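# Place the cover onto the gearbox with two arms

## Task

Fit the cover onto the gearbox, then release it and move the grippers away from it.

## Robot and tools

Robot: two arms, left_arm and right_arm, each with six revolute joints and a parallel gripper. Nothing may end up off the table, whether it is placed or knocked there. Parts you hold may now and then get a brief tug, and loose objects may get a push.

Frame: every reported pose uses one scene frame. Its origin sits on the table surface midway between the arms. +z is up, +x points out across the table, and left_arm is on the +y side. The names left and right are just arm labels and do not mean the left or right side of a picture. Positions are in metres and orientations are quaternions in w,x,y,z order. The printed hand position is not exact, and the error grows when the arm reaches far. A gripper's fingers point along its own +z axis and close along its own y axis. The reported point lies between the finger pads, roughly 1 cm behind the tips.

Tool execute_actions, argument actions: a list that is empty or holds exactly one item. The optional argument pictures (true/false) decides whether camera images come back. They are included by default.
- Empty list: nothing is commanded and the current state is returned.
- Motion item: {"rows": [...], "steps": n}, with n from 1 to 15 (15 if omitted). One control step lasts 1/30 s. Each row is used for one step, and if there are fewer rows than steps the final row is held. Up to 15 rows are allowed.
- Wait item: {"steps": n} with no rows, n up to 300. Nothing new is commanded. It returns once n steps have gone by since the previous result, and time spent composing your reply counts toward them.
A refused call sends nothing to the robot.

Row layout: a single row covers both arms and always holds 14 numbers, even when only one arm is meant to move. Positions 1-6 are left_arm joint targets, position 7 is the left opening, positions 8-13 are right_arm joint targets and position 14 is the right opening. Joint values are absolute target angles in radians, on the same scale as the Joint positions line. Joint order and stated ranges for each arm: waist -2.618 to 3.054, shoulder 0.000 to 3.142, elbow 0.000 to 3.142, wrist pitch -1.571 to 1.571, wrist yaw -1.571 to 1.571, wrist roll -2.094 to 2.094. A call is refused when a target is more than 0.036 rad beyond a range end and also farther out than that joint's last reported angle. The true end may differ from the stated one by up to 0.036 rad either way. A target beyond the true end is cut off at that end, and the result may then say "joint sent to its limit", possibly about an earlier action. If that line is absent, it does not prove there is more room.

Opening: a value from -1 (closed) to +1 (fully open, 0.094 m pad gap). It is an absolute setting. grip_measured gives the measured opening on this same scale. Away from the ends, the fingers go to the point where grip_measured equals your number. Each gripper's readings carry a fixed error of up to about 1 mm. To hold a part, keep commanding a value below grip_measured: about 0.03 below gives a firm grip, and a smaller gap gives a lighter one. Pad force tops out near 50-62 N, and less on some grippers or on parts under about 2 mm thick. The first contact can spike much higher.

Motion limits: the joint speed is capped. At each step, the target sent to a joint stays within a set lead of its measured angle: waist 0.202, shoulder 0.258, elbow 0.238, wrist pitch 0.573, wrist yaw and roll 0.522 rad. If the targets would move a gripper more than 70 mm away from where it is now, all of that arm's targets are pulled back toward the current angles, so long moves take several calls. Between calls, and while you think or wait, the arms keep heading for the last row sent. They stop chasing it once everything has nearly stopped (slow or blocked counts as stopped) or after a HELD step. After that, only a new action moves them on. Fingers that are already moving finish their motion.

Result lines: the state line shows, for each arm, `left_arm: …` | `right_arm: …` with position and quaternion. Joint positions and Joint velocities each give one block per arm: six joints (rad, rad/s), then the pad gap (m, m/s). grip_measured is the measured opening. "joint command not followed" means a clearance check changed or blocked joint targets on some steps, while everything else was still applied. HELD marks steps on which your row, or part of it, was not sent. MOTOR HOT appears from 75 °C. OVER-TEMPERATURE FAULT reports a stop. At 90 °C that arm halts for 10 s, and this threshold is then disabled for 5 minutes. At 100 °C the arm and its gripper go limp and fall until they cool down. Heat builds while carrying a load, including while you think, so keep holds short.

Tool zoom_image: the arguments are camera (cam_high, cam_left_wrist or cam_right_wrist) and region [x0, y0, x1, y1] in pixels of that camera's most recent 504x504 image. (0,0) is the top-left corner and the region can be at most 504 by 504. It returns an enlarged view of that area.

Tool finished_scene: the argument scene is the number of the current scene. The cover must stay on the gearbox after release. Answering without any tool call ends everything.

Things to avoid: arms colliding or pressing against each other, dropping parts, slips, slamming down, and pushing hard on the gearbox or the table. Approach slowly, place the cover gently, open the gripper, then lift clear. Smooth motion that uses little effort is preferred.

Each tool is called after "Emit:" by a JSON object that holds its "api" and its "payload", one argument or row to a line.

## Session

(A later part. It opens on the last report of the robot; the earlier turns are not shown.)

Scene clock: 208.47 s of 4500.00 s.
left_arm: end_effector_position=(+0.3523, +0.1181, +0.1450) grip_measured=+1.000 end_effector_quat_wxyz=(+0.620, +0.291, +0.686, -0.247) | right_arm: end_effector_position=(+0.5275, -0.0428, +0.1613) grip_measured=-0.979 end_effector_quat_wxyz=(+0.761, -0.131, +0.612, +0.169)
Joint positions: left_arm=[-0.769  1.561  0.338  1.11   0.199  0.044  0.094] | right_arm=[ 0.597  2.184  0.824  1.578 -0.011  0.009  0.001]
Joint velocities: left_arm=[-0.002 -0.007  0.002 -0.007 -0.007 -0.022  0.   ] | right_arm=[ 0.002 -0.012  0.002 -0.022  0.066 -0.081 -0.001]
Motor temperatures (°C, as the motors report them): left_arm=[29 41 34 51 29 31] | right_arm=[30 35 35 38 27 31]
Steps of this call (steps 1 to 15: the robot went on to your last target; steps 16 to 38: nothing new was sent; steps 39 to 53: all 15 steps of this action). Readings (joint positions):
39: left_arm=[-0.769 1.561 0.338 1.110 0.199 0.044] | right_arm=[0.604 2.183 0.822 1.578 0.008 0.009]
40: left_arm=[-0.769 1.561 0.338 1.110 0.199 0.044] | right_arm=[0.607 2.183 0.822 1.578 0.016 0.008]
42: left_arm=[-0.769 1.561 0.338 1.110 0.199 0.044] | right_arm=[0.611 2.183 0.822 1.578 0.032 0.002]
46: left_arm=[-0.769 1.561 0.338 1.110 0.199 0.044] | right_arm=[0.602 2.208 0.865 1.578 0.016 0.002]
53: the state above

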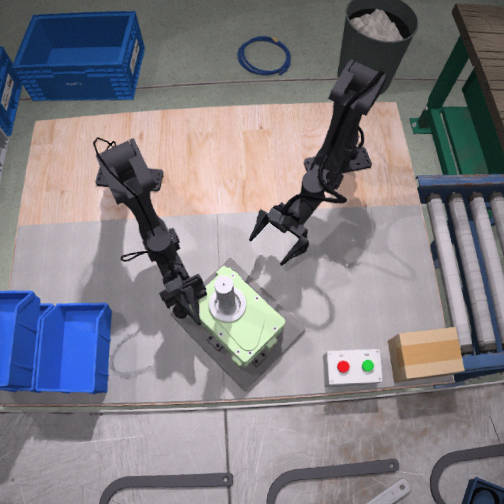

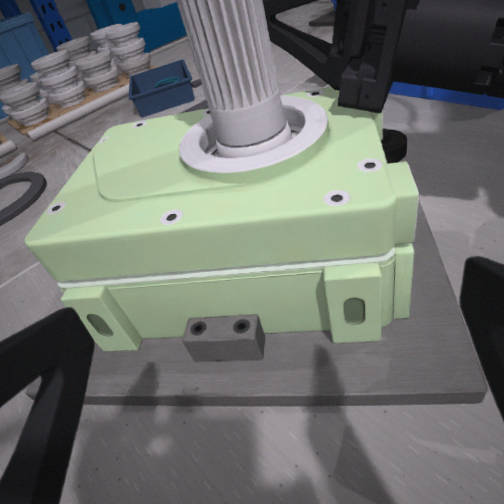

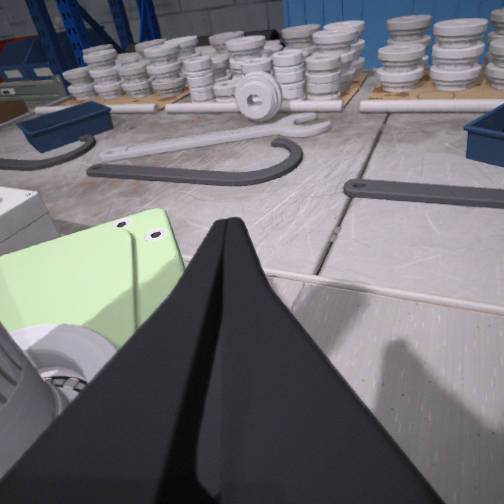

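Emit:
{"api": "execute_actions", "payload": {
  "actions": [
    {"rows":[[-0.72,1.6,0.45,1.3,0.2,0,-1,0.6,2.2,0.82,1.57,0,0,-1],[-0.7,1.65,0.52,1.4,0.2,0,-1,0.6,2.2,0.82,1.57,0,0,-1],[-0.68,1.72,0.6,1.5,0.2,0,-1,0.6,2.2,0.82,1.57,0,0,-1],[-0.68,1.8,0.68,1.55,0.2,0,-1,0.6,2.2,0.82,1.57,0,0,-1],[-0.68,1.88,0.76,1.57,0.2,0,-1,0.6,2.2,0.82,1.57,0,0,-1],[-0.68,1.96,0.84,1.57,0.2,0,-1,0.6,2.2,0.82,1.57,0,0,-1],[-0.68,2.04,0.92,1.57,0.2,0,-1,0.6,2.2,0.82,1.57,0,0,-1],[-0.68,2.12,1.0,1.57,0.2,0,-1,0.6,2.2,0.82,1.57,0,0,-1],[-0.68,2.2,1.08,1.57,0.2,0,-1,0.6,2.2,0.82,1.57,0,0,-1],[-0.68,2.28,1.16,1.57,0.2,0,-1,0.6,2.2,0.82,1.57,0,0,-1],[-0.68,2.34,1.23,1.57,0.2,0,-1,0.6,2.2,0.82,1.57,0,0,-1]],"steps":15}
  ],
  "pictures": false
}}

Emit:
{"api": "execute_actions", "payload": {
  "actions": [
    {"rows":[[-0.68,2.36,1.23,1.57,0.2,0,-1,0.6,2.2,0.82,1.57,0,0,-1],[-0.68,2.37,1.23,1.57,0.2,0,-1,0.6,2.2,0.82,1.57,0,0,-1],[-0.68,2.38,1.23,1.57,0.2,0,-1,0.6,2.2,0.82,1.57,0,0,-1],[-0.68,2.39,1.23,1.57,0.2,0,-1,0.6,2.2,0.82,1.57,0,0,-1],[-0.68,2.4,1.23,1.57,0.2,0,-1,0.6,2.2,0.82,1.57,0,0,-1],[-0.68,2.41,1.23,1.57,0.2,0,-1,0.6,2.2,0.82,1.57,0,0,-1],[-0.68,2.42,1.23,1.57,0.2,0,-1,0.6,2.2,0.82,1.57,0,0,-1],[-0.68,2.44,1.22,1.57,0.2,0,-1,0.6,2.24,0.82,1.57,0,0,-1],[-0.68,2.47,1.21,1.57,0.2,0,-1,0.6,2.28,0.81,1.57,0,0,-1],[-0.68,2.51,1.2,1.57,0.2,0,-1,0.6,2.32,0.8,1.57,0,0,-1],[-0.68,2.55,1.19,1.57,0.2,0,-1,0.6,2.36,0.8,1.57,0,0,-1]],"steps":15}
  ]
}}

Scene clock: 210.57 s of 4500.00 s.
left_arm: end_effector_position=(+0.5372, +0.0553, +0.1807) grip_measured=-0.991 end_effector_quat_wxyz=(+0.774, +0.224, +0.537, -0.252) | right_arm: end_effector_position=(+0.5273, -0.0430, +0.1634) grip_measured=-0.979 end_effector_quat_wxyz=(+0.763, -0.131, +0.610, +0.169)
Joint positions: left_arm=[-0.686  2.367  1.189  1.515  0.202  0.01   0.   ] | right_arm=[ 0.597  2.18   0.824  1.578 -0.01   0.009  0.001]
Joint velocities: left_arm=[ 0.002  0.32  -0.012 -0.11  -0.007 -0.051 -0.001] | right_arm=[-0.012  0.022  0.002 -0.037 -0.037 -0.007 -0.001]
Motor temperatures (°C, as the motors report them): left_arm=[29 41 34 51 29 31] | right_arm=[30 35 35 38 27 31]
Steps of this call (steps 1 to 15: the robot went on to your last target; steps 16 to 48: nothing new was sent; steps 49 to 63: all 15 steps of this action). Readings (joint positions):
49: left_arm=[-0.764 1.567 0.346 1.123 0.203 0.039] | right_arm=[0.597 2.180 0.824 1.578 -0.010 0.009]
50: left_arm=[-0.753 1.587 0.370 1.149 0.205 0.035] | right_arm=[0.597 2.180 0.824 1.578 -0.010 0.009]
52: left_arm=[-0.725 1.657 0.460 1.231 0.205 0.029] | right_arm=[0.597 2.180 0.824 1.578 -0.010 0.009]
56: left_arm=[-0.690 1.954 0.786 1.453 0.203 0.017] | right_arm=[0.597 2.180 0.824 1.578 -0.010 0.009]
63: the state above

Scene clock: 211.07 s of 4500.00 s.
left_arm: end_effector_position=(+0.5387, +0.0590, +0.1716) grip_measured=-0.991 end_effector_quat_wxyz=(+0.777, +0.198, +0.531, -0.274) | right_arm: end_effector_position=(+0.5276, -0.0429, +0.1604) grip_measured=-0.979 end_effector_quat_wxyz=(+0.761, -0.131, +0.613, +0.169)
Joint positions: left_arm=[-0.683  2.426  1.207  1.592  0.191 -0.056  0.   ] | right_arm=[ 0.597  2.186  0.824  1.578 -0.01   0.011  0.001]
Joint velocities: left_arm=[ 0.002  0.007  0.027 -0.037 -0.051 -0.154  0.   ] | right_arm=[ 0.007  0.007 -0.002 -0.066  0.037  0.022 -0.001]
Motor temperatures (°C, as the motors report them): left_arm=[29 41 34 51 29 31] | right_arm=[30 35 35 38 27 31]
Steps of this call (steps 1 to 15: all 15 steps of this action). Readings (joint positions):
1: left_arm=[-0.686 2.377 1.189 1.518 0.201 0.007] | right_arm=[0.597 2.180 0.824 1.578 -0.010 0.009]
2: left_arm=[-0.686 2.378 1.189 1.525 0.201 0.006] | right_arm=[0.597 2.180 0.824 1.578 -0.010 0.009]
4: left_arm=[-0.686 2.380 1.193 1.533 0.201 0.006] | right_arm=[0.597 2.180 0.824 1.578 -0.010 0.009]
8: left_arm=[-0.686 2.398 1.204 1.559 0.201 0.004] | right_arm=[0.597 2.180 0.824 1.578 -0.010 0.009]
15: the state above

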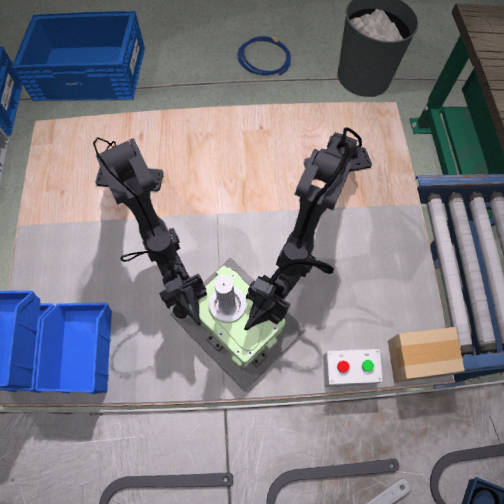

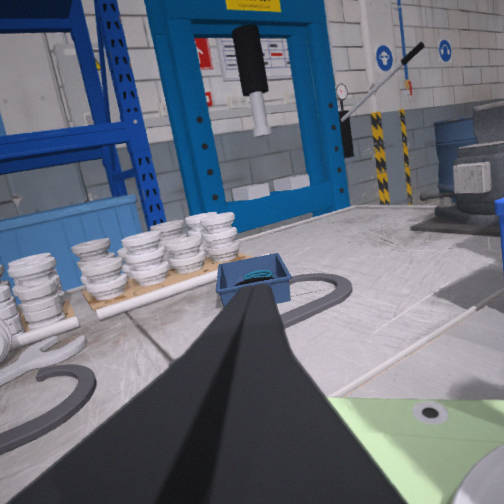

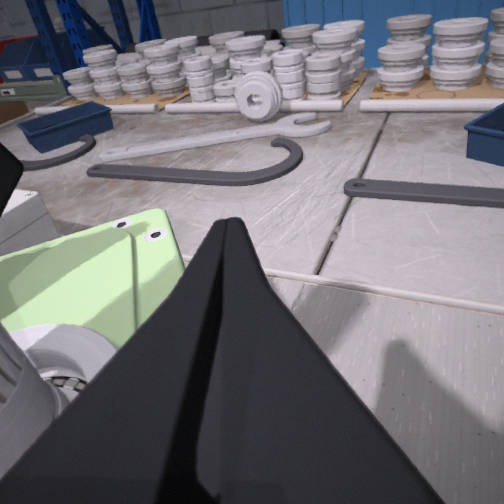

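Alternate presses.

Emit:
{"api": "execute_actions", "payload": {
  "actions": [
    {"rows":[[-0.68,2.58,1.19,1.57,0.2,0,-1,0.6,2.17,0.82,1.57,0,0,-1],[-0.68,2.58,1.19,1.57,0.2,0,-1,0.6,2.17,0.82,1.57,0,0,-1],[-0.68,2.58,1.19,1.57,0.2,0,-1,0.6,2.17,0.82,1.57,0,0,-1],[-0.68,2.58,1.19,1.57,0.2,0,-1,0.6,2.17,0.82,1.57,0,0,-1],[-0.68,2.42,1.2,1.57,0.2,0,-1,0.6,2.36,0.8,1.57,0,0,-1],[-0.68,2.42,1.2,1.57,0.2,0,-1,0.6,2.36,0.8,1.57,0,0,-1],[-0.68,2.42,1.2,1.57,0.2,0,-1,0.6,2.36,0.8,1.57,0,0,-1],[-0.68,2.42,1.2,1.57,0.2,0,-1,0.6,2.36,0.8,1.57,0,0,-1],[-0.68,2.58,1.19,1.57,0.2,0,-1,0.6,2.17,0.82,1.57,0,0,-1],[-0.68,2.58,1.19,1.57,0.2,0,-1,0.6,2.17,0.82,1.57,0,0,-1],[-0.68,2.58,1.19,1.57,0.2,0,-1,0.6,2.17,0.82,1.57,0,0,-1],[-0.68,2.58,1.19,1.57,0.2,0,-1,0.6,2.17,0.82,1.57,0,0,-1],[-0.68,2.42,1.2,1.57,0.2,0,-1,0.6,2.36,0.8,1.57,0,0,-1]],"steps":15}
  ],
  "pictures": false
}}

Emit:
{"api": "execute_actions", "payload": {
  "actions": [
    {"rows":[[-0.68,2.58,1.19,1.57,0.2,0,-1,0.6,2.17,0.82,1.57,0,0,-1],[-0.68,2.58,1.19,1.57,0.2,0,-1,0.6,2.17,0.82,1.57,0,0,-1],[-0.68,2.58,1.19,1.57,0.2,0,-1,0.6,2.17,0.82,1.57,0,0,-1],[-0.68,2.58,1.19,1.57,0.2,0,-1,0.6,2.17,0.82,1.57,0,0,-1],[-0.68,2.42,1.2,1.57,0.2,0,-1,0.6,2.36,0.8,1.57,0,0,-1],[-0.68,2.42,1.2,1.57,0.2,0,-1,0.6,2.36,0.8,1.57,0,0,-1],[-0.68,2.42,1.2,1.57,0.2,0,-1,0.6,2.36,0.8,1.57,0,0,-1],[-0.68,2.42,1.2,1.57,0.2,0,-1,0.6,2.36,0.8,1.57,0,0,-1],[-0.68,2.58,1.19,1.57,0.2,0,-1,0.6,2.36,0.8,1.57,0,0,-1]],"steps":15}
  ],
  "pictures": false
}}

Scene clock: 213.73 s of 4500.00 s.
left_arm: end_effector_position=(+0.5385, +0.0590, +0.1755) grip_measured=-0.991 end_effector_quat_wxyz=(+0.779, +0.200, +0.528, -0.273) | right_arm: end_effector_position=(+0.5278, -0.0433, +0.1602) grip_measured=-0.979 end_effector_quat_wxyz=(+0.761, -0.130, +0.613, +0.168)
Joint positions: left_arm=[-0.682  2.42   1.208  1.592  0.192 -0.051  0.   ] | right_arm=[ 0.597  2.186  0.824  1.578 -0.008  0.011  0.001]
Joint velocities: left_arm=[-0.017  0.002 -0.002  0.022  0.007  0.125  0.001] | right_arm=[-0.007 -0.017  0.007  0.022 -0.007  0.037 -0.001]
Motor temperatures (°C, as the motors report them): left_arm=[29 40 34 50 29 31] | right_arm=[30 35 35 38 27 31]
Steps of this call (steps 1 to 30: the robot went on to your last target; steps 31 to 65: nothing new was sent; steps 66 to 80: all 15 steps of this action). Readings (joint positions):
66: left_arm=[-0.682 2.428 1.208 1.592 0.189 -0.069] | right_arm=[0.597 2.177 0.824 1.578 -0.010 0.011]
67: left_arm=[-0.682 2.428 1.208 1.592 0.189 -0.069] | right_arm=[0.597 2.177 0.824 1.578 -0.009 0.010]
69: left_arm=[-0.682 2.428 1.208 1.592 0.189 -0.069] | right_arm=[0.597 2.177 0.824 1.578 -0.009 0.009]
73: left_arm=[-0.682 2.420 1.208 1.592 0.193 -0.047] | right_arm=[0.597 2.186 0.824 1.578 -0.009 0.011]
80: the state above

Scene clock: 214.23 s of 4500.00 s.
left_arm: end_effector_position=(+0.5389, +0.0589, +0.1707) grip_measured=-0.991 end_effector_quat_wxyz=(+0.774, +0.195, +0.533, -0.280) | right_arm: end_effector_position=(+0.5278, -0.0434, +0.1604) grip_measured=-0.979 end_effector_quat_wxyz=(+0.761, -0.129, +0.613, +0.169)
Joint positions: left_arm=[-0.682  2.429  1.208  1.592  0.192 -0.07   0.   ] | right_arm=[ 0.597  2.186  0.824  1.578 -0.007  0.012  0.001]
Joint velocities: left_arm=[ 0.002  0.007 -0.012  0.051  0.022  0.007  0.001] | right_arm=[-0.002  0.007  0.007 -0.007  0.081  0.066 -0.   ]
Motor temperatures (°C, as the motors report them): left_arm=[29 40 34 50 29 31] | right_arm=[30 35 35 38 27 31]
Steps of this call (steps 1 to 15: all 15 steps of this action). Readings (joint positions):
1: left_arm=[-0.682 2.427 1.208 1.592 0.194 -0.054] | right_arm=[0.597 2.177 0.824 1.578 -0.007 0.010]
2: left_arm=[-0.682 2.428 1.208 1.592 0.193 -0.063] | right_arm=[0.597 2.177 0.824 1.578 -0.007 0.009]
4: left_arm=[-0.682 2.429 1.208 1.592 0.191 -0.070] | right_arm=[0.597 2.177 0.824 1.578 -0.007 0.008]
8: left_arm=[-0.682 2.420 1.208 1.592 0.194 -0.048] | right_arm=[0.597 2.186 0.824 1.578 -0.007 0.011]
15: the state above

Emit:
{"api": "execute_actions", "payload": {
  "actions": [
    {"rows":[[-0.68,2.39,1.22,1.57,0.2,0,-1,0.6,2.17,0.82,1.57,0,0,-1],[-0.67,2.38,1.25,1.57,0.2,0,-1,0.6,2.15,0.8,1.57,0,0,-1],[-0.66,2.41,1.3,1.57,0.2,0,-1,0.59,2.1,0.76,1.57,0,0,-1],[-0.65,2.45,1.36,1.57,0.2,0,-1,0.57,2.05,0.72,1.57,0,0,-1],[-0.64,2.49,1.42,1.57,0.2,0,-1,0.55,2.0,0.68,1.57,0,0,-1],[-0.64,2.53,1.48,1.57,0.2,0,-1,0.52,1.95,0.64,1.57,0,0,-1],[-0.64,2.57,1.54,1.57,0.2,0,-1,0.5,1.9,0.6,1.57,0,0,-1],[-0.64,2.61,1.6,1.57,0.2,0,-1,0.47,1.85,0.56,1.5,0,0,-1],[-0.64,2.65,1.66,1.57,0.2,0,-1,0.45,1.8,0.52,1.4,0,0,-1],[-0.64,2.69,1.72,1.57,0.2,0,-1,0.42,1.75,0.5,1.3,0,0,-1],[-0.64,2.72,1.78,1.57,0.2,0,-1,0.4,1.7,0.48,1.2,0,0,-1]],"steps":15}
  ]
}}

Scene clock: 216.00 s of 4500.00 s.
left_arm: end_effector_position=(+0.6005, +0.0591, +0.2419) grip_measured=-0.991 end_effector_quat_wxyz=(+0.867, +0.180, +0.395, -0.244) | right_arm: end_effector_position=(+0.4854, -0.1623, +0.2066) grip_measured=-0.979 end_effector_quat_wxyz=(+0.748, -0.068, +0.655, +0.082)
Joint positions: left_arm=[-0.634  2.658  1.756  1.591  0.201 -0.008  0.   ] | right_arm=[0.396 1.707 0.505 1.335 0.005 0.006 0.001]
Joint velocities: left_arm=[-0.007  0.017  0.071 -0.022 -0.037 -0.007 -0.001] | right_arm=[-0.027  0.002 -0.017 -0.637  0.066  0.007  0.   ]
Motor temperatures (°C, as the motors report them): left_arm=[29 40 34 50 29 31] | right_arm=[30 35 35 38 27 31]
Steps of this call (steps 1 to 15: the robot went on to your last target; steps 16 to 38: nothing new was sent; steps 39 to 53: all 15 steps of this action). Readings (joint positions):
39: left_arm=[-0.682 2.419 1.210 1.592 0.192 -0.065] | right_arm=[0.597 2.177 0.824 1.578 -0.007 0.011]
40: left_arm=[-0.682 2.416 1.211 1.590 0.193 -0.053] | right_arm=[0.597 2.176 0.824 1.578 -0.007 0.010]
42: left_arm=[-0.679 2.424 1.250 1.587 0.197 -0.036] | right_arm=[0.595 2.151 0.795 1.569 -0.007 0.009]
46: left_arm=[-0.655 2.528 1.482 1.587 0.199 -0.018] | right_arm=[0.534 1.976 0.639 1.545 -0.009 0.006]
53: the state above

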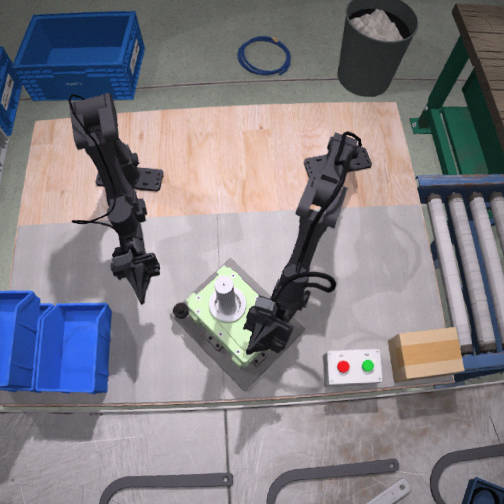

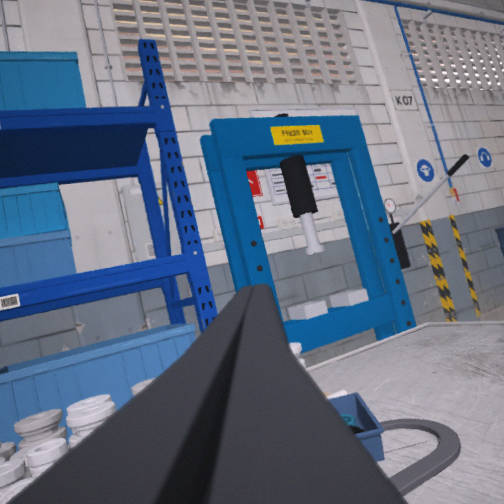

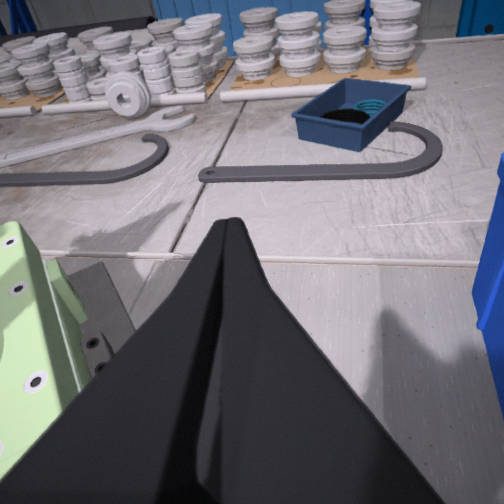

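Emit:
{"api": "execute_actions", "payload": {
  "actions": [
    {"rows":[[-0.64,2.58,1.7,1.57,0.2,0,-1,0.35,1.6,0.5,1.1,0,0,-1],[-0.64,2.5,1.6,1.57,0.2,0,-1,0.32,1.5,0.5,0.9,-0.1,-0.1,-1],[-0.64,2.42,1.5,1.57,0.2,0,-1,0.3,1.4,0.55,0.7,-0.2,-0.2,-1],[-0.64,2.34,1.4,1.5,0.2,0,-1,0.3,1.3,0.6,0.5,-0.33,-0.34,-1],[-0.64,2.26,1.3,1.5,0.2,0,-1,0.3,1.25,0.6,0.3,-0.33,-0.34,-1],[-0.64,2.18,1.2,1.45,0.2,0,-1,0.3,1.25,0.6,0.2,-0.33,-0.34,-1],[-0.64,2.1,1.1,1.4,0.2,0,-1,0.3,1.25,0.6,0.2,-0.33,-0.34,-1],[-0.64,2.02,1.0,1.35,0.2,0,-1,0.3,1.25,0.6,0.2,-0.33,-0.34,-1],[-0.64,1.94,0.9,1.3,0.2,0,-1,0.3,1.25,0.6,0.2,-0.33,-0.34,-1],[-0.64,1.86,0.8,1.25,0.2,0,-1,0.3,1.25,0.6,0.2,-0.33,-0.34,-1],[-0.66,1.78,0.7,1.2,0.2,0,-1,0.3,1.25,0.6,0.2,-0.33,-0.34,-1],[-0.68,1.7,0.6,1.15,0.2,0,-1,0.3,1.25,0.6,0.2,-0.33,-0.34,-1],[-0.7,1.62,0.5,1.1,0.2,0,-1,0.3,1.25,0.6,0.2,-0.33,-0.34,-1],[-0.72,1.56,0.42,1.1,0.2,0,-1,0.3,1.25,0.6,0.2,-0.33,-0.34,-1]],"steps":15}
  ],
  "pictures": false
}}

Emit:
{"api": "execute_actions", "payload": {
  "actions": [
    {"rows":[[-0.76,1.56,0.33,1.1,0.2,0.05,1,0.3,1.25,0.6,0.2,-0.33,-0.34,-1]],"steps":15}
  ]
}}

Emit:
{"api": "zoom_image", "payload": {
  "camera": "cam_left_wrist",
  "region": [20,200,430,320]
}}

Emit:
{"api": "zoom_image", "payload": {
  "camera": "cam_right_wrist",
  "region": [0,40,250,290]
}}

Scene clock: 218.53 s of 4500.00 s.
left_arm: end_effector_position=(+0.4174, +0.1205, +0.2875) grip_measured=-0.991 end_effector_quat_wxyz=(+0.761, +0.221, +0.554, -0.256) | right_arm: end_effector_position=(+0.4312, -0.1568, +0.1820) grip_measured=-0.979 end_effector_quat_wxyz=(+0.570, -0.261, +0.776, +0.070)
Joint positions: left_arm=[-0.687  1.606  0.642  1.263  0.198 -0.005  0.   ] | right_arm=[ 0.302  1.246  0.594  0.287 -0.303 -0.315  0.001]
Joint velocities: left_arm=[-0.549 -1.639 -1.839  0.007  0.081 -0.007  0.001] | right_arm=[ 0.017  0.017 -0.002 -0.681 -0.081 -0.081  0.   ]
Motor temperatures (°C, as the motors report them): left_arm=[29 41 34 50 29 31] | right_arm=[30 35 35 38 27 31]
Steps of this call (steps 1 to 30: the robot went on to your last target; steps 31 to 61: nothing new was sent; steps 62 to 76: all 15 steps of this action). Readings (joint positions):
62: left_arm=[-0.634 2.649 1.749 1.588 0.201 -0.006] | right_arm=[0.392 1.696 0.496 1.193 0.001 0.005]
63: left_arm=[-0.634 2.624 1.709 1.578 0.201 -0.006] | right_arm=[0.378 1.662 0.496 1.134 -0.017 -0.010]
65: left_arm=[-0.634 2.521 1.551 1.546 0.201 -0.005] | right_arm=[0.329 1.525 0.505 0.927 -0.095 -0.094]
69: left_arm=[-0.634 2.216 1.195 1.453 0.201 -0.005] | right_arm=[0.302 1.267 0.580 0.557 -0.227 -0.237]
76: the state above

Scene clock: 219.03 s of 4500.00 s.
left_arm: end_effector_position=(+0.3544, +0.1246, +0.1363) grip_measured=+1.000 end_effector_quat_wxyz=(+0.611, +0.286, +0.697, -0.241) | right_arm: end_effector_position=(+0.4231, -0.1549, +0.1661) grip_measured=-0.979 end_effector_quat_wxyz=(+0.541, -0.273, +0.792, +0.078)
Joint positions: left_arm=[-0.751  1.569  0.33   1.1    0.203  0.042  0.094] | right_arm=[ 0.302  1.246  0.594  0.214 -0.321 -0.335  0.001]
Joint velocities: left_arm=[-0.022  0.002  0.007 -0.066  0.007 -0.037  0.   ] | right_arm=[ 0.002 -0.007  0.002 -0.037 -0.051 -0.037 -0.001]
Motor temperatures (°C, as the motors report them): left_arm=[29 41 34 50 29 31] | right_arm=[30 35 35 38 27 31]
Steps of this call (steps 1 to 15: all 15 steps of this action). Readings (joint positions):
1: left_arm=[-0.705 1.565 0.587 1.263 0.200 -0.000] | right_arm=[0.302 1.246 0.594 0.269 -0.307 -0.319]
2: left_arm=[-0.720 1.546 0.541 1.263 0.202 0.005] | right_arm=[0.302 1.246 0.594 0.255 -0.310 -0.323]
4: left_arm=[-0.738 1.544 0.456 1.243 0.203 0.015] | right_arm=[0.302 1.246 0.594 0.238 -0.314 -0.327]
8: left_arm=[-0.751 1.564 0.338 1.139 0.203 0.032] | right_arm=[0.302 1.246 0.594 0.221 -0.318 -0.332]
15: the state above

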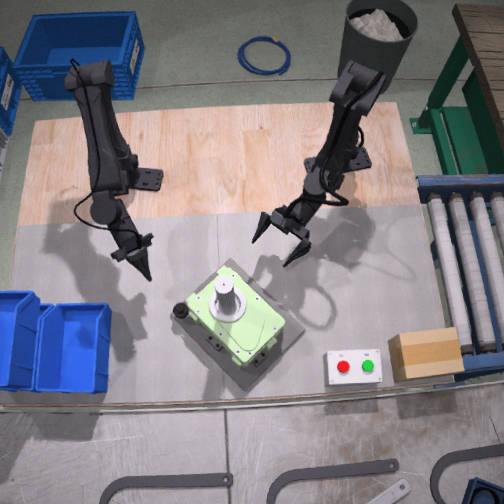

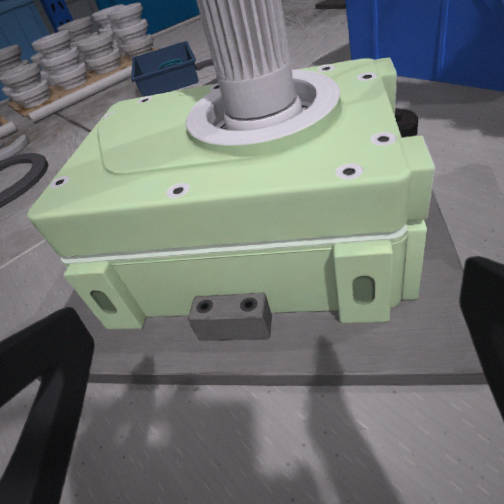

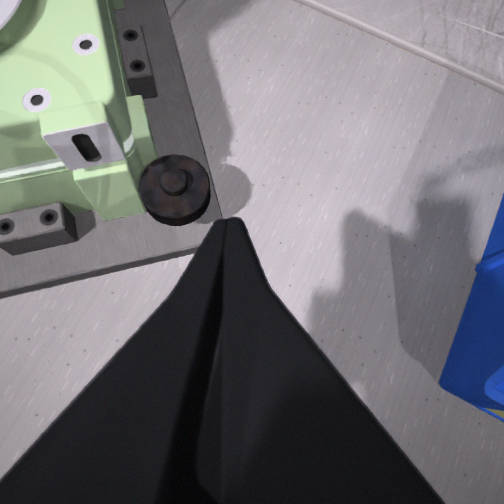

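Region (20, 200, 430, 320) of cam_left_wrist's 504x504 image, scaled by 1.229, with more detail than that image has; it fills the top 148 rows of this view, and the rest is white.

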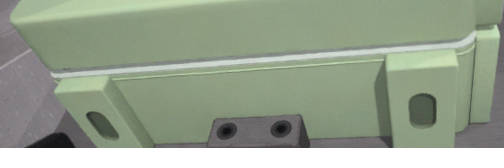

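Region (0, 40, 250, 290) of cam_right_wrist's 504x504 image, scaled by 2.016, with more detail than that image has.

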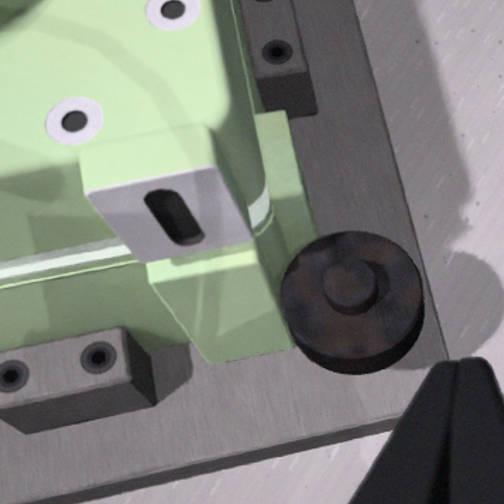

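Emit:
{"api": "execute_actions", "payload": {
  "actions": [
    {"rows":[[-0.6,1.4,0.3,1.0,0.2,0.05,1,0.35,1.25,0.5,0.5,-0.2,-0.2,0],[-0.6,1.4,0.3,1.0,0.2,0.05,1,0.4,1.3,0.45,0.8,-0.1,-0.1,1],[-0.6,1.4,0.3,1.0,0.2,0.05,1,0.45,1.35,0.4,1.0,0,0,1],[-0.6,1.4,0.3,1.0,0.2,0.05,1,0.5,1.4,0.36,1.2,0,0,1],[-0.6,1.4,0.3,1.0,0.2,0.05,1,0.55,1.45,0.34,1.3,0,0,1],[-0.6,1.4,0.3,1.0,0.2,0.05,1,0.6,1.5,0.32,1.4,0,0,1],[-0.6,1.4,0.3,1.0,0.2,0.05,1,0.65,1.55,0.32,1.5,0,0,1],[-0.6,1.4,0.3,1.0,0.2,0.05,1,0.7,1.6,0.32,1.57,0,0,1],[-0.6,1.4,0.3,1.0,0.2,0.05,1,0.74,1.65,0.33,1.57,0,0,1]],"steps":15}
  ]
}}

Scene clock: 220.77 s of 4500.00 s.
left_arm: end_effector_position=(+0.3766, +0.1804, +0.1681) grip_measured=+1.000 end_effector_quat_wxyz=(+0.649, +0.231, +0.698, -0.194) | right_arm: end_effector_position=(+0.3916, -0.0361, +0.1827) grip_measured=+1.000 end_effector_quat_wxyz=(+0.711, -0.203, +0.640, +0.207)
Joint positions: left_arm=[-0.602  1.409  0.312  1.014  0.197  0.046  0.094] | right_arm=[ 0.741  1.659  0.333  1.424 -0.027 -0.021  0.094]
Joint velocities: left_arm=[-0.007 -0.007 -0.002 -0.051 -0.022 -0.022  0.   ] | right_arm=[ 0.002 -0.012  0.007  1.033  0.11   0.139  0.   ]
Motor temperatures (°C, as the motors report them): left_arm=[29 41 34 50 29 31] | right_arm=[30 35 35 38 27 31]
Steps of this call (steps 1 to 15: the robot went on to your last target; steps 16 to 37: nothing new was sent; steps 38 to 52: all 15 steps of this action). Readings (joint positions):
38: left_arm=[-0.732 1.550 0.328 1.078 0.215 0.045] | right_arm=[0.309 1.246 0.579 0.253 -0.301 -0.315]
39: left_arm=[-0.691 1.511 0.319 1.047 0.218 0.046] | right_arm=[0.328 1.250 0.546 0.351 -0.262 -0.277]
41: left_arm=[-0.620 1.442 0.312 1.031 0.203 0.046] | right_arm=[0.406 1.298 0.465 0.589 -0.166 -0.182]
45: left_arm=[-0.602 1.409 0.312 1.032 0.197 0.046] | right_arm=[0.609 1.514 0.344 1.010 -0.068 -0.077]
52: the state above

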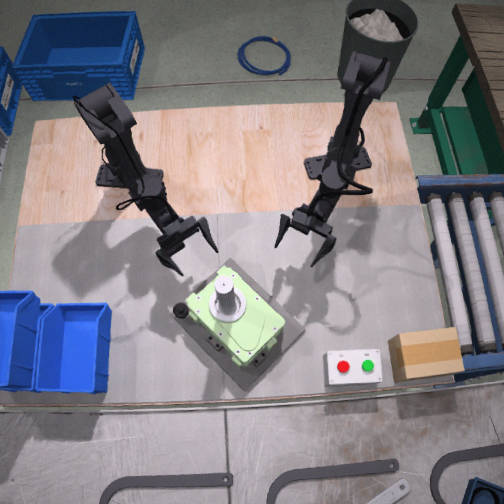

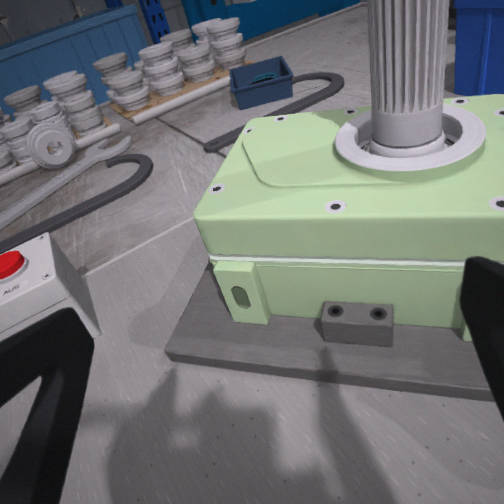

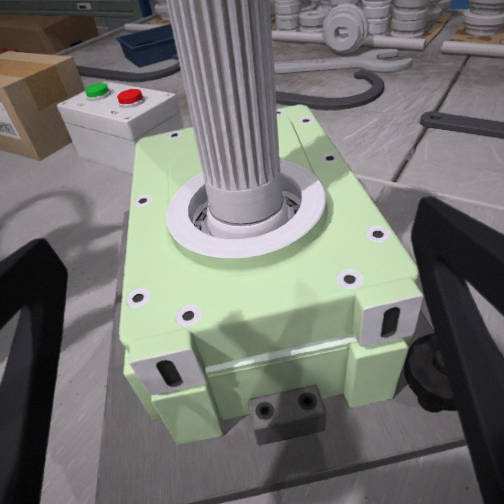

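Centered. Advance.

Emit:
{"api": "execute_actions", "payload": {
  "actions": [
    {"rows":[[-0.6,1.4,0.3,1.0,0.2,0.05,1,0.74,1.7,0.39,1.57,0,0,1],[-0.6,1.4,0.3,1.0,0.2,0.05,1,0.74,1.75,0.44,1.57,0,0,1],[-0.6,1.4,0.3,1.0,0.2,0.05,1,0.74,1.8,0.49,1.57,0,0,1],[-0.6,1.4,0.3,1.0,0.2,0.05,1,0.74,1.85,0.54,1.57,0,0,1],[-0.6,1.4,0.3,1.0,0.2,0.05,1,0.74,1.9,0.59,1.57,0,0,1],[-0.6,1.4,0.3,1.0,0.2,0.05,1,0.74,1.95,0.64,1.57,0,0,1],[-0.6,1.4,0.3,1.0,0.2,0.05,1,0.74,2.0,0.69,1.57,0,0,1],[-0.6,1.4,0.3,1.0,0.2,0.05,1,0.74,2.04,0.74,1.57,0,0,1],[-0.6,1.4,0.3,1.0,0.2,0.05,1,0.74,2.08,0.79,1.57,0,0,1],[-0.6,1.4,0.3,1.0,0.2,0.05,1,0.74,2.11,0.83,1.57,0,0,1]],"steps":15}
  ]
}}

Scene clock: 222.10 s of 4500.00 s.
left_arm: end_effector_position=(+0.3765, +0.1805, +0.1673) grip_measured=+1.000 end_effector_quat_wxyz=(+0.648, +0.231, +0.699, -0.193) | right_arm: end_effector_position=(+0.4862, +0.0191, +0.1796) grip_measured=+1.000 end_effector_quat_wxyz=(+0.754, -0.176, +0.594, +0.218)
Joint positions: left_arm=[-0.602  1.409  0.312  1.01   0.197  0.046  0.094] | right_arm=[ 0.741  2.118  0.797  1.556 -0.006 -0.005  0.094]
Joint velocities: left_arm=[ 0.027  0.017  0.012  0.037 -0.022  0.081  0.   ] | right_arm=[-0.017 -0.017 -0.002 -0.081  0.037  0.051  0.   ]
Motor temperatures (°C, as the motors report them): left_arm=[29 41 34 50 29 31] | right_arm=[30 35 35 38 27 31]
Steps of this call (steps 1 to 25: the robot went on to your last target; steps 26 to 40: all 15 steps of this action). Readings (joint positions):
26: left_arm=[-0.602 1.409 0.312 1.011 0.197 0.046] | right_arm=[0.741 1.663 0.336 1.552 -0.006 -0.005]
27: left_arm=[-0.602 1.409 0.312 1.011 0.197 0.046] | right_arm=[0.741 1.678 0.351 1.557 -0.006 -0.005]
29: left_arm=[-0.602 1.409 0.312 1.010 0.197 0.046] | right_arm=[0.741 1.750 0.424 1.566 -0.006 -0.005]
33: left_arm=[-0.602 1.409 0.312 1.010 0.197 0.046] | right_arm=[0.741 1.953 0.633 1.570 -0.006 -0.005]
40: the state above

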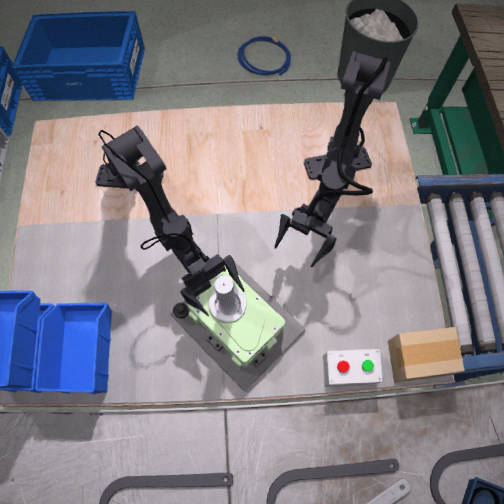

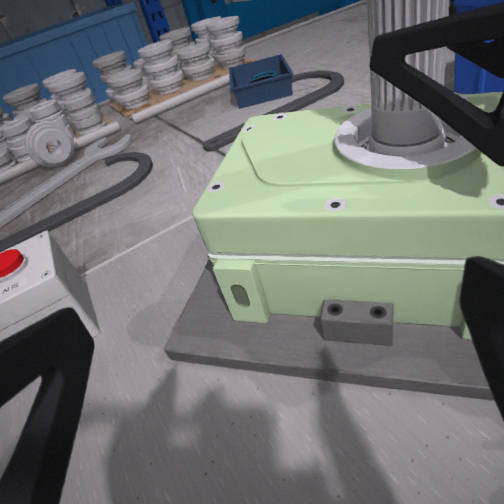

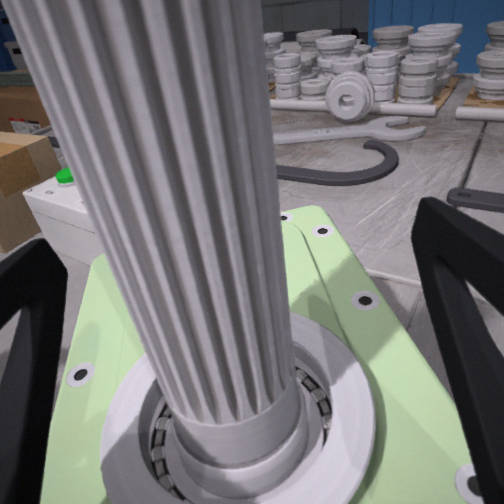

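Emit:
{"api": "execute_actions", "payload": {
  "actions": [
    {"rows":[[-0.76,1.56,0.33,1.1,0.2,0.05,1,0.745,2.13,0.83,1.57,0,0,1],[-0.76,1.56,0.33,1.1,0.2,0.05,1,0.745,2.14,0.83,1.57,0,0,1],[-0.76,1.56,0.33,1.1,0.2,0.05,1,0.745,2.15,0.83,1.57,0,0,1],[-0.76,1.56,0.33,1.1,0.2,0.05,1,0.745,2.16,0.83,1.57,0,0,1],[-0.76,1.56,0.33,1.1,0.2,0.05,1,0.745,2.17,0.82,1.57,0,0,1],[-0.76,1.56,0.33,1.1,0.2,0.05,1,0.745,2.18,0.82,1.57,0,0,1],[-0.76,1.56,0.33,1.1,0.2,0.05,1,0.745,2.2,0.81,1.57,0,0,1],[-0.76,1.56,0.33,1.1,0.2,0.05,1,0.745,2.23,0.8,1.57,0,0,1],[-0.76,1.56,0.33,1.1,0.2,0.05,1,0.745,2.27,0.79,1.57,0,0,1],[-0.76,1.56,0.33,1.1,0.2,0.05,1,0.745,2.31,0.78,1.57,0,0,1],[-0.76,1.56,0.33,1.1,0.2,0.05,1,0.745,2.35,0.77,1.57,0,0,1]],"steps":15}
  ]
}}

Scene clock: 223.50 s of 4500.00 s.
left_arm: end_effector_position=(+0.3497, +0.1245, +0.1261) grip_measured=+1.000 end_effector_quat_wxyz=(+0.598, +0.292, +0.707, -0.239) | right_arm: end_effector_position=(+0.4868, +0.0213, +0.1574) grip_measured=+1.000 end_effector_quat_wxyz=(+0.749, -0.193, +0.602, +0.199)
Joint positions: left_arm=[-0.758  1.569  0.319  1.075  0.201  0.047  0.094] | right_arm=[ 0.745  2.173  0.797  1.578 -0.004 -0.051  0.094]
Joint velocities: left_arm=[-0.002 -0.007  0.002 -0.037 -0.022 -0.037  0.   ] | right_arm=[-0.002  0.022 -0.002  0.037 -0.081  0.007  0.   ]
Motor temperatures (°C, as the motors report them): left_arm=[29 41 34 50 29 31] | right_arm=[30 35 35 38 27 31]
Steps of this call (steps 1 to 15: the robot went on to your last target; steps 16 to 27: nothing new was sent; steps 28 to 42: all 15 steps of this action). Readings (joint positions):
28: left_arm=[-0.623 1.427 0.312 1.031 0.183 0.046] | right_arm=[0.741 2.118 0.797 1.558 -0.006 -0.005]
29: left_arm=[-0.667 1.466 0.317 1.060 0.180 0.046] | right_arm=[0.741 2.119 0.797 1.559 -0.006 -0.005]
31: left_arm=[-0.738 1.534 0.319 1.071 0.194 0.046] | right_arm=[0.741 2.129 0.797 1.563 -0.006 -0.005]
35: left_arm=[-0.758 1.569 0.319 1.065 0.201 0.047] | right_arm=[0.741 2.163 0.797 1.577 -0.007 -0.018]
42: the state above

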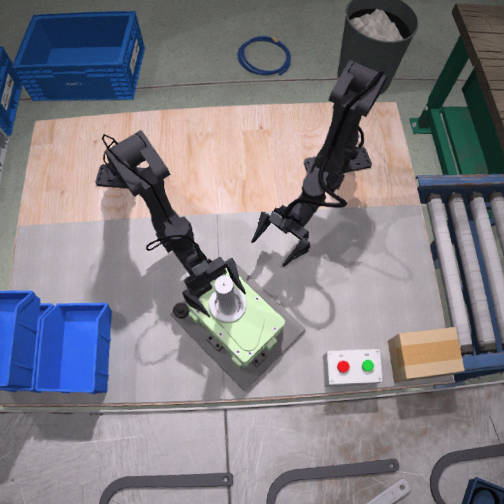

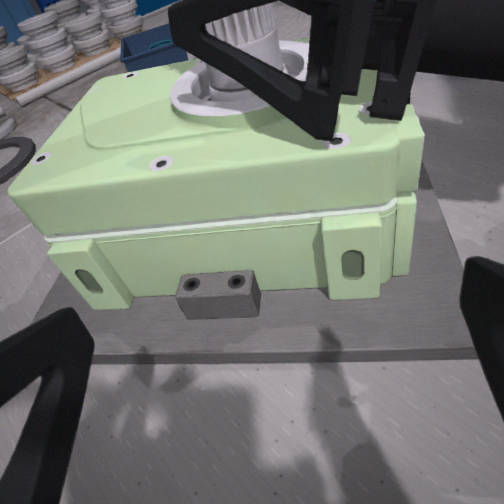

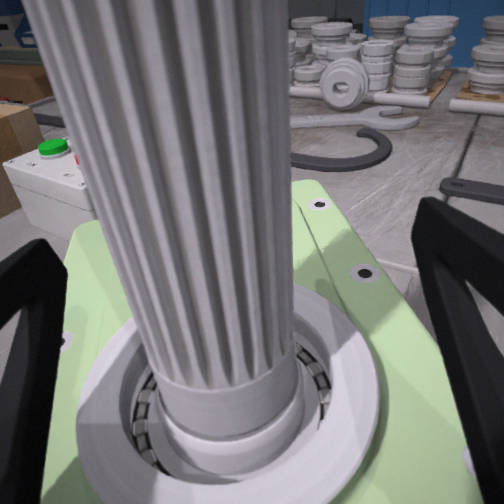

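Emit:
{"api": "execute_actions", "payload": {
  "actions": [
    {"rows":[[-0.76,1.56,0.33,1.1,0.2,0.05,1,0.745,2.38,0.84,1.6,0,0,1],[-0.76,1.56,0.33,1.1,0.2,0.05,1,0.745,2.42,0.87,1.6,0,0,1]],"steps":15}
  ]
}}

Scene clock: 224.67 s of 4500.00 s.
left_arm: end_effector_position=(+0.3498, +0.1245, +0.1265) grip_measured=+1.000 end_effector_quat_wxyz=(+0.598, +0.292, +0.707, -0.239) | right_arm: end_effector_position=(+0.4970, +0.0268, +0.1597) grip_measured=+1.000 end_effector_quat_wxyz=(+0.756, -0.190, +0.594, +0.197)
Joint positions: left_arm=[-0.758  1.569  0.319  1.077  0.201  0.047  0.094] | right_arm=[ 0.745  2.209  0.855  1.578  0.001 -0.055  0.094]
Joint velocities: left_arm=[ 0.017  0.007 -0.017 -0.066  0.022 -0.007  0.   ] | right_arm=[-0.002 -0.002  0.002  0.022 -0.022  0.022  0.   ]
Motor temperatures (°C, as the motors report them): left_arm=[29 41 35 50 29 31] | right_arm=[30 35 35 38 27 31]
joint sent to its limit (right arm) — the command would take joint 4 (wrist pitch) past its upper limit, so that joint was sent only as far as its limit.
Steps of this call (steps 1 to 15: the robot went on to your last target; steps 16 to 20: nothing new was sent; steps 21 to 35: all 15 steps of this action). Readings (joint positions):
21: left_arm=[-0.758 1.569 0.319 1.077 0.201 0.047] | right_arm=[0.745 2.177 0.804 1.578 -0.002 -0.053]
22: left_arm=[-0.758 1.569 0.319 1.077 0.201 0.047] | right_arm=[0.745 2.189 0.824 1.578 -0.001 -0.055]
24: left_arm=[-0.758 1.569 0.319 1.077 0.201 0.047] | right_arm=[0.745 2.209 0.855 1.578 0.001 -0.055]
28: left_arm=[-0.758 1.569 0.319 1.077 0.201 0.047] | right_arm=[0.745 2.209 0.855 1.578 0.001 -0.055]
35: the state above

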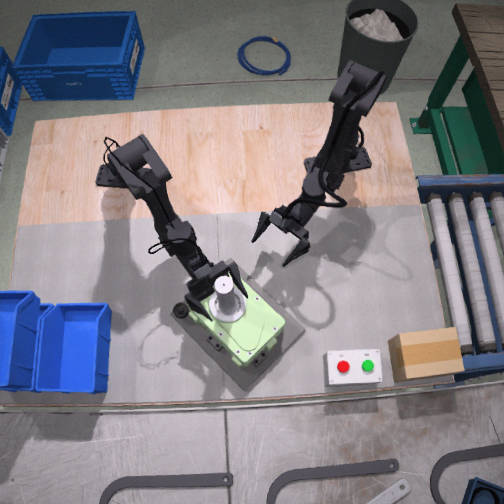

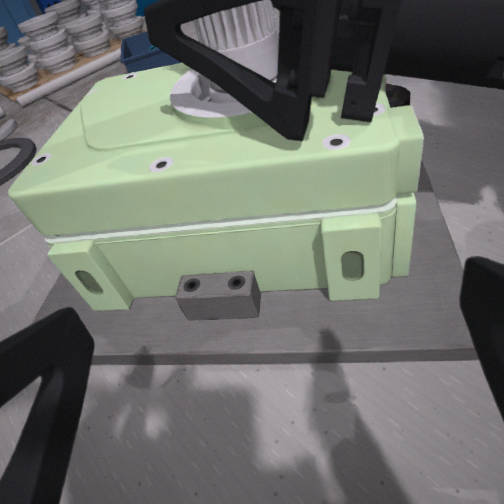

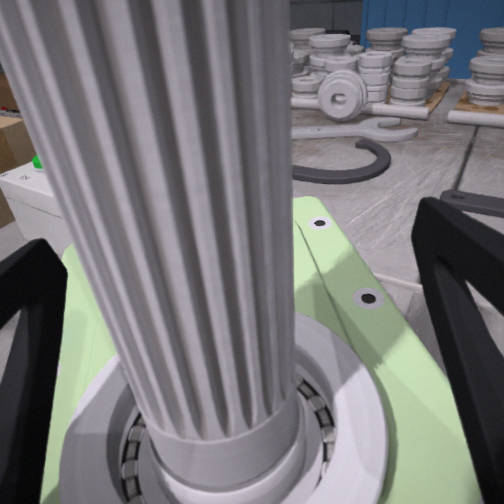

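Emit:
{"api": "execute_actions", "payload": {
  "actions": [
    {"rows":[[-0.76,1.56,0.33,1.1,0.2,0.05,1,0.745,2.42,0.92,1.57,0,0,1],[-0.76,1.56,0.33,1.1,0.2,0.05,1,0.745,2.46,0.97,1.57,0,0,1]],"steps":15}
  ]
}}

Emit:
{"api": "zoom_image", "payload": {
  "camera": "cam_left_wrist",
  "region": [20,160,430,280]
}}

Scene clock: 225.63 s of 4500.00 s.
left_arm: end_effector_position=(+0.3498, +0.1245, +0.1265) grip_measured=+1.000 end_effector_quat_wxyz=(+0.598, +0.292, +0.707, -0.239) | right_arm: end_effector_position=(+0.4977, +0.0271, +0.1600) grip_measured=+1.000 end_effector_quat_wxyz=(+0.757, -0.190, +0.593, +0.197)
Joint positions: left_arm=[-0.758  1.569  0.319  1.077  0.201  0.047  0.094] | right_arm=[ 0.745  2.211  0.859  1.578  0.002 -0.055  0.094]
Joint velocities: left_arm=[-0.012 -0.032  0.002 -0.022 -0.051  0.007  0.   ] | right_arm=[ 0.012 -0.002 -0.007  0.007 -0.007  0.007  0.   ]
Motor temperatures (°C, as the motors report them): left_arm=[29 41 35 50 29 31] | right_arm=[30 35 35 38 27 31]
joint sent to its limit (right arm) — the command would take joint 4 (wrist pitch) past its upper limit, so that joint was sent only as far as its limit.
Steps of this call (steps 1 to 14: the robot went on to your last target; steps 15 to 29: all 15 steps of this action). Readings (joint positions):
15: left_arm=[-0.758 1.569 0.319 1.077 0.201 0.047] | right_arm=[0.745 2.209 0.857 1.578 0.001 -0.055]
16: left_arm=[-0.758 1.569 0.319 1.077 0.201 0.047] | right_arm=[0.745 2.211 0.859 1.578 0.002 -0.055]
18: left_arm=[-0.758 1.569 0.319 1.077 0.201 0.047] | right_arm=[0.745 2.211 0.859 1.578 0.002 -0.055]
22: left_arm=[-0.758 1.569 0.319 1.077 0.201 0.047] | right_arm=[0.745 2.211 0.859 1.578 0.002 -0.055]
29: the state above

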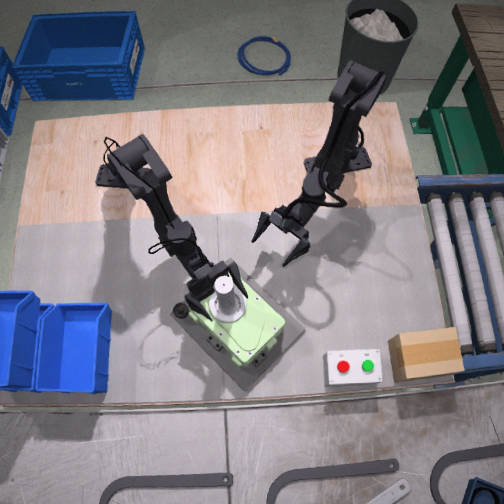

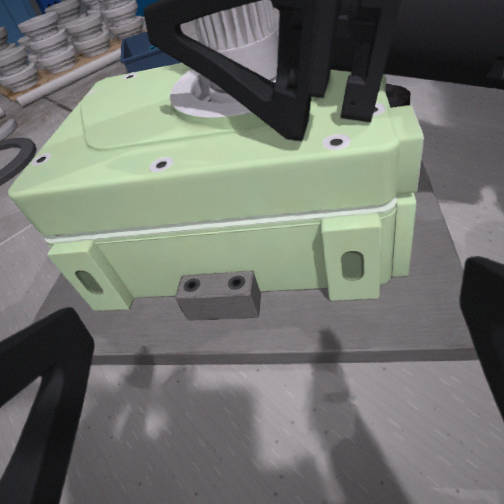

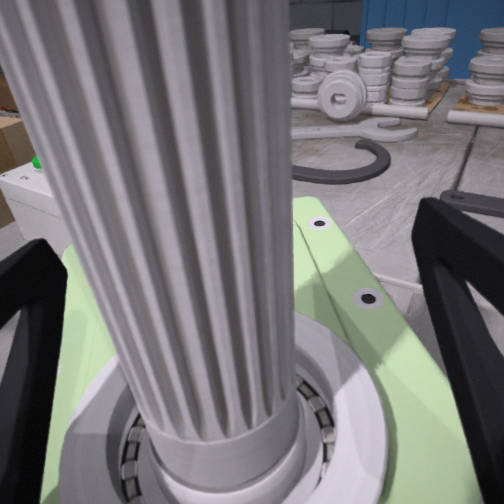

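Region (20, 160, 430, 280) of cam_left_wrist's 504x504 image, scaled by 1.229, with more detail than that image has; it fills the top 148 rows of this view, and the rest is white.

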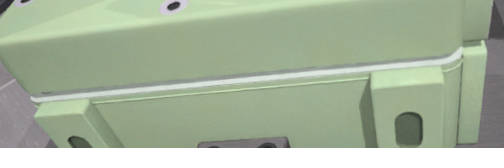

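Emit:
{"api": "execute_actions", "payload": {
  "actions": [
    {"rows":[[-0.7,1.6,0.45,1.3,0.2,0,-1,0.745,2.25,0.87,1.57,0,0,1],[-0.65,1.65,0.52,1.4,0.2,0,-1,0.745,2.25,0.87,1.57,0,0,1],[-0.61,1.72,0.6,1.5,0.2,0,-1,0.745,2.25,0.87,1.57,0,0,1],[-0.6,1.8,0.68,1.55,0.2,0,-1,0.745,2.25,0.87,1.57,0,0,1],[-0.6,1.88,0.76,1.57,0.2,0,-1,0.745,2.25,0.87,1.57,0,0,1],[-0.6,1.96,0.84,1.57,0.2,0,-1,0.745,2.25,0.87,1.57,0,0,1],[-0.6,2.04,0.92,1.57,0.2,0,-1,0.745,2.25,0.87,1.57,0,0,1],[-0.6,2.12,1.0,1.57,0.2,0,-1,0.745,2.25,0.87,1.57,0,0,1],[-0.6,2.2,1.09,1.57,0.2,0,-1,0.745,2.25,0.87,1.57,0,0,1],[-0.6,2.28,1.18,1.57,0.2,0,-1,0.745,2.25,0.87,1.57,0,0,1],[-0.6,2.35,1.27,1.57,0.2,0,-1,0.745,2.25,0.87,1.57,0,0,1],[-0.6,2.41,1.35,1.57,0.2,0,-1,0.745,2.25,0.87,1.57,0,0,1],[-0.61,2.45,1.42,1.57,0.2,0,-1,0.745,2.25,0.87,1.57,0,0,1]],"steps":15}
  ],
  "pictures": false
}}

Emit:
{"api": "execute_actions", "payload": {
  "actions": [
    {"rows":[[-0.62,2.48,1.43,1.57,0.2,0,-1,0.745,2.25,0.87,1.57,0,0,1]],"steps":12}
  ]
}}

Scene clock: 227.47 s of 4500.00 s.
left_arm: end_effector_position=(+0.5768, +0.0923, +0.1831) grip_measured=-0.991 end_effector_quat_wxyz=(+0.799, +0.192, +0.523, -0.227) | right_arm: end_effector_position=(+0.4970, +0.0266, +0.1634) grip_measured=+1.000 end_effector_quat_wxyz=(+0.759, -0.189, +0.591, +0.198)
Joint positions: left_arm=[-0.602  2.452  1.307  1.542  0.2   -0.009  0.   ] | right_arm=[ 0.745  2.202  0.856  1.578  0.002 -0.054  0.094]
Joint velocities: left_arm=[-0.017  0.725  1.57   0.051  0.007 -0.037 -0.001] | right_arm=[-0.002 -0.017  0.012 -0.037 -0.007  0.037  0.   ]
Motor temperatures (°C, as the motors report them): left_arm=[29 41 35 50 29 31] | right_arm=[30 35 35 38 27 31]
Steps of this call (steps 1 to 15: the robot went on to your last target; steps 16 to 40: nothing new was sent; steps 41 to 55: all 15 steps of this action). Readings (joint positions):
41: left_arm=[-0.753 1.574 0.328 1.089 0.205 0.042] | right_arm=[0.745 2.202 0.856 1.578 0.002 -0.054]
42: left_arm=[-0.739 1.591 0.351 1.111 0.208 0.038] | right_arm=[0.745 2.202 0.856 1.578 0.002 -0.053]
44: left_arm=[-0.695 1.647 0.429 1.190 0.210 0.033] | right_arm=[0.745 2.202 0.856 1.578 0.002 -0.053]
48: left_arm=[-0.615 1.940 0.733 1.428 0.205 0.019] | right_arm=[0.745 2.202 0.856 1.578 0.002 -0.053]
55: the state above

Scene clock: 227.87 s of 4500.00 s.
left_arm: end_effector_position=(+0.5829, +0.0827, +0.2053) grip_measured=-0.991 end_effector_quat_wxyz=(+0.819, +0.191, +0.490, -0.231) | right_arm: end_effector_position=(+0.4970, +0.0266, +0.1634) grip_measured=+1.000 end_effector_quat_wxyz=(+0.759, -0.189, +0.591, +0.198)
Joint positions: left_arm=[-0.612  2.481  1.403  1.552  0.2   -0.006  0.   ] | right_arm=[ 0.745  2.202  0.856  1.578  0.002 -0.054  0.094]
Joint velocities: left_arm=[-0.007 -0.007  0.002  0.037  0.007  0.007  0.   ] | right_arm=[-0.007 -0.007 -0.002 -0.007 -0.037 -0.051  0.   ]
Motor temperatures (°C, as the motors report them): left_arm=[29 41 35 50 29 31] | right_arm=[30 35 35 38 27 31]
Steps of this call (steps 1 to 12: all 12 steps of this action). Readings (joint positions):
1: left_arm=[-0.602 2.471 1.351 1.540 0.200 -0.008] | right_arm=[0.745 2.202 0.856 1.578 0.002 -0.054]
2: left_arm=[-0.603 2.479 1.378 1.540 0.200 -0.008] | right_arm=[0.745 2.202 0.856 1.578 0.002 -0.054]
4: left_arm=[-0.607 2.481 1.398 1.543 0.200 -0.007] | right_arm=[0.745 2.202 0.856 1.578 0.002 -0.054]
8: left_arm=[-0.612 2.481 1.403 1.551 0.200 -0.006] | right_arm=[0.745 2.202 0.856 1.578 0.002 -0.054]
12: the state above

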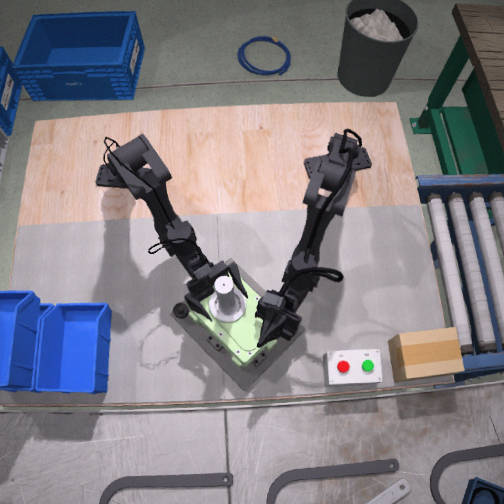

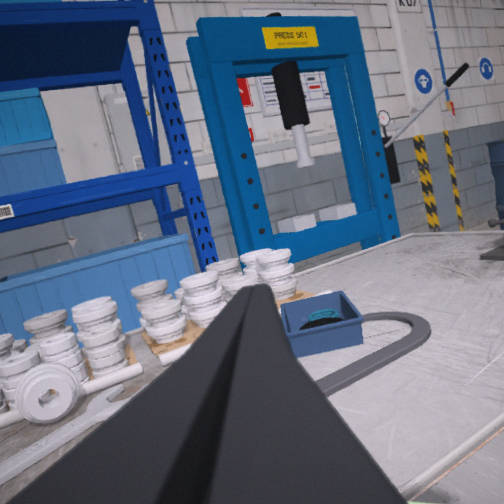

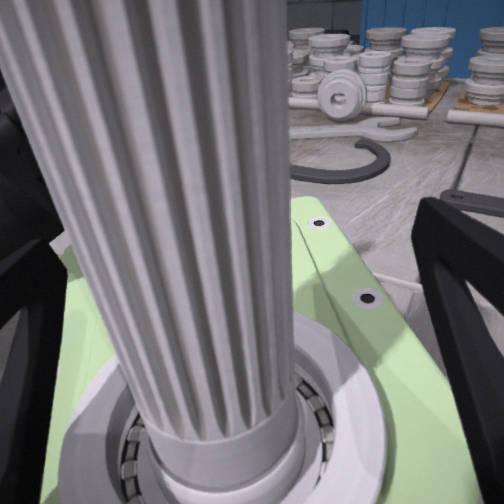

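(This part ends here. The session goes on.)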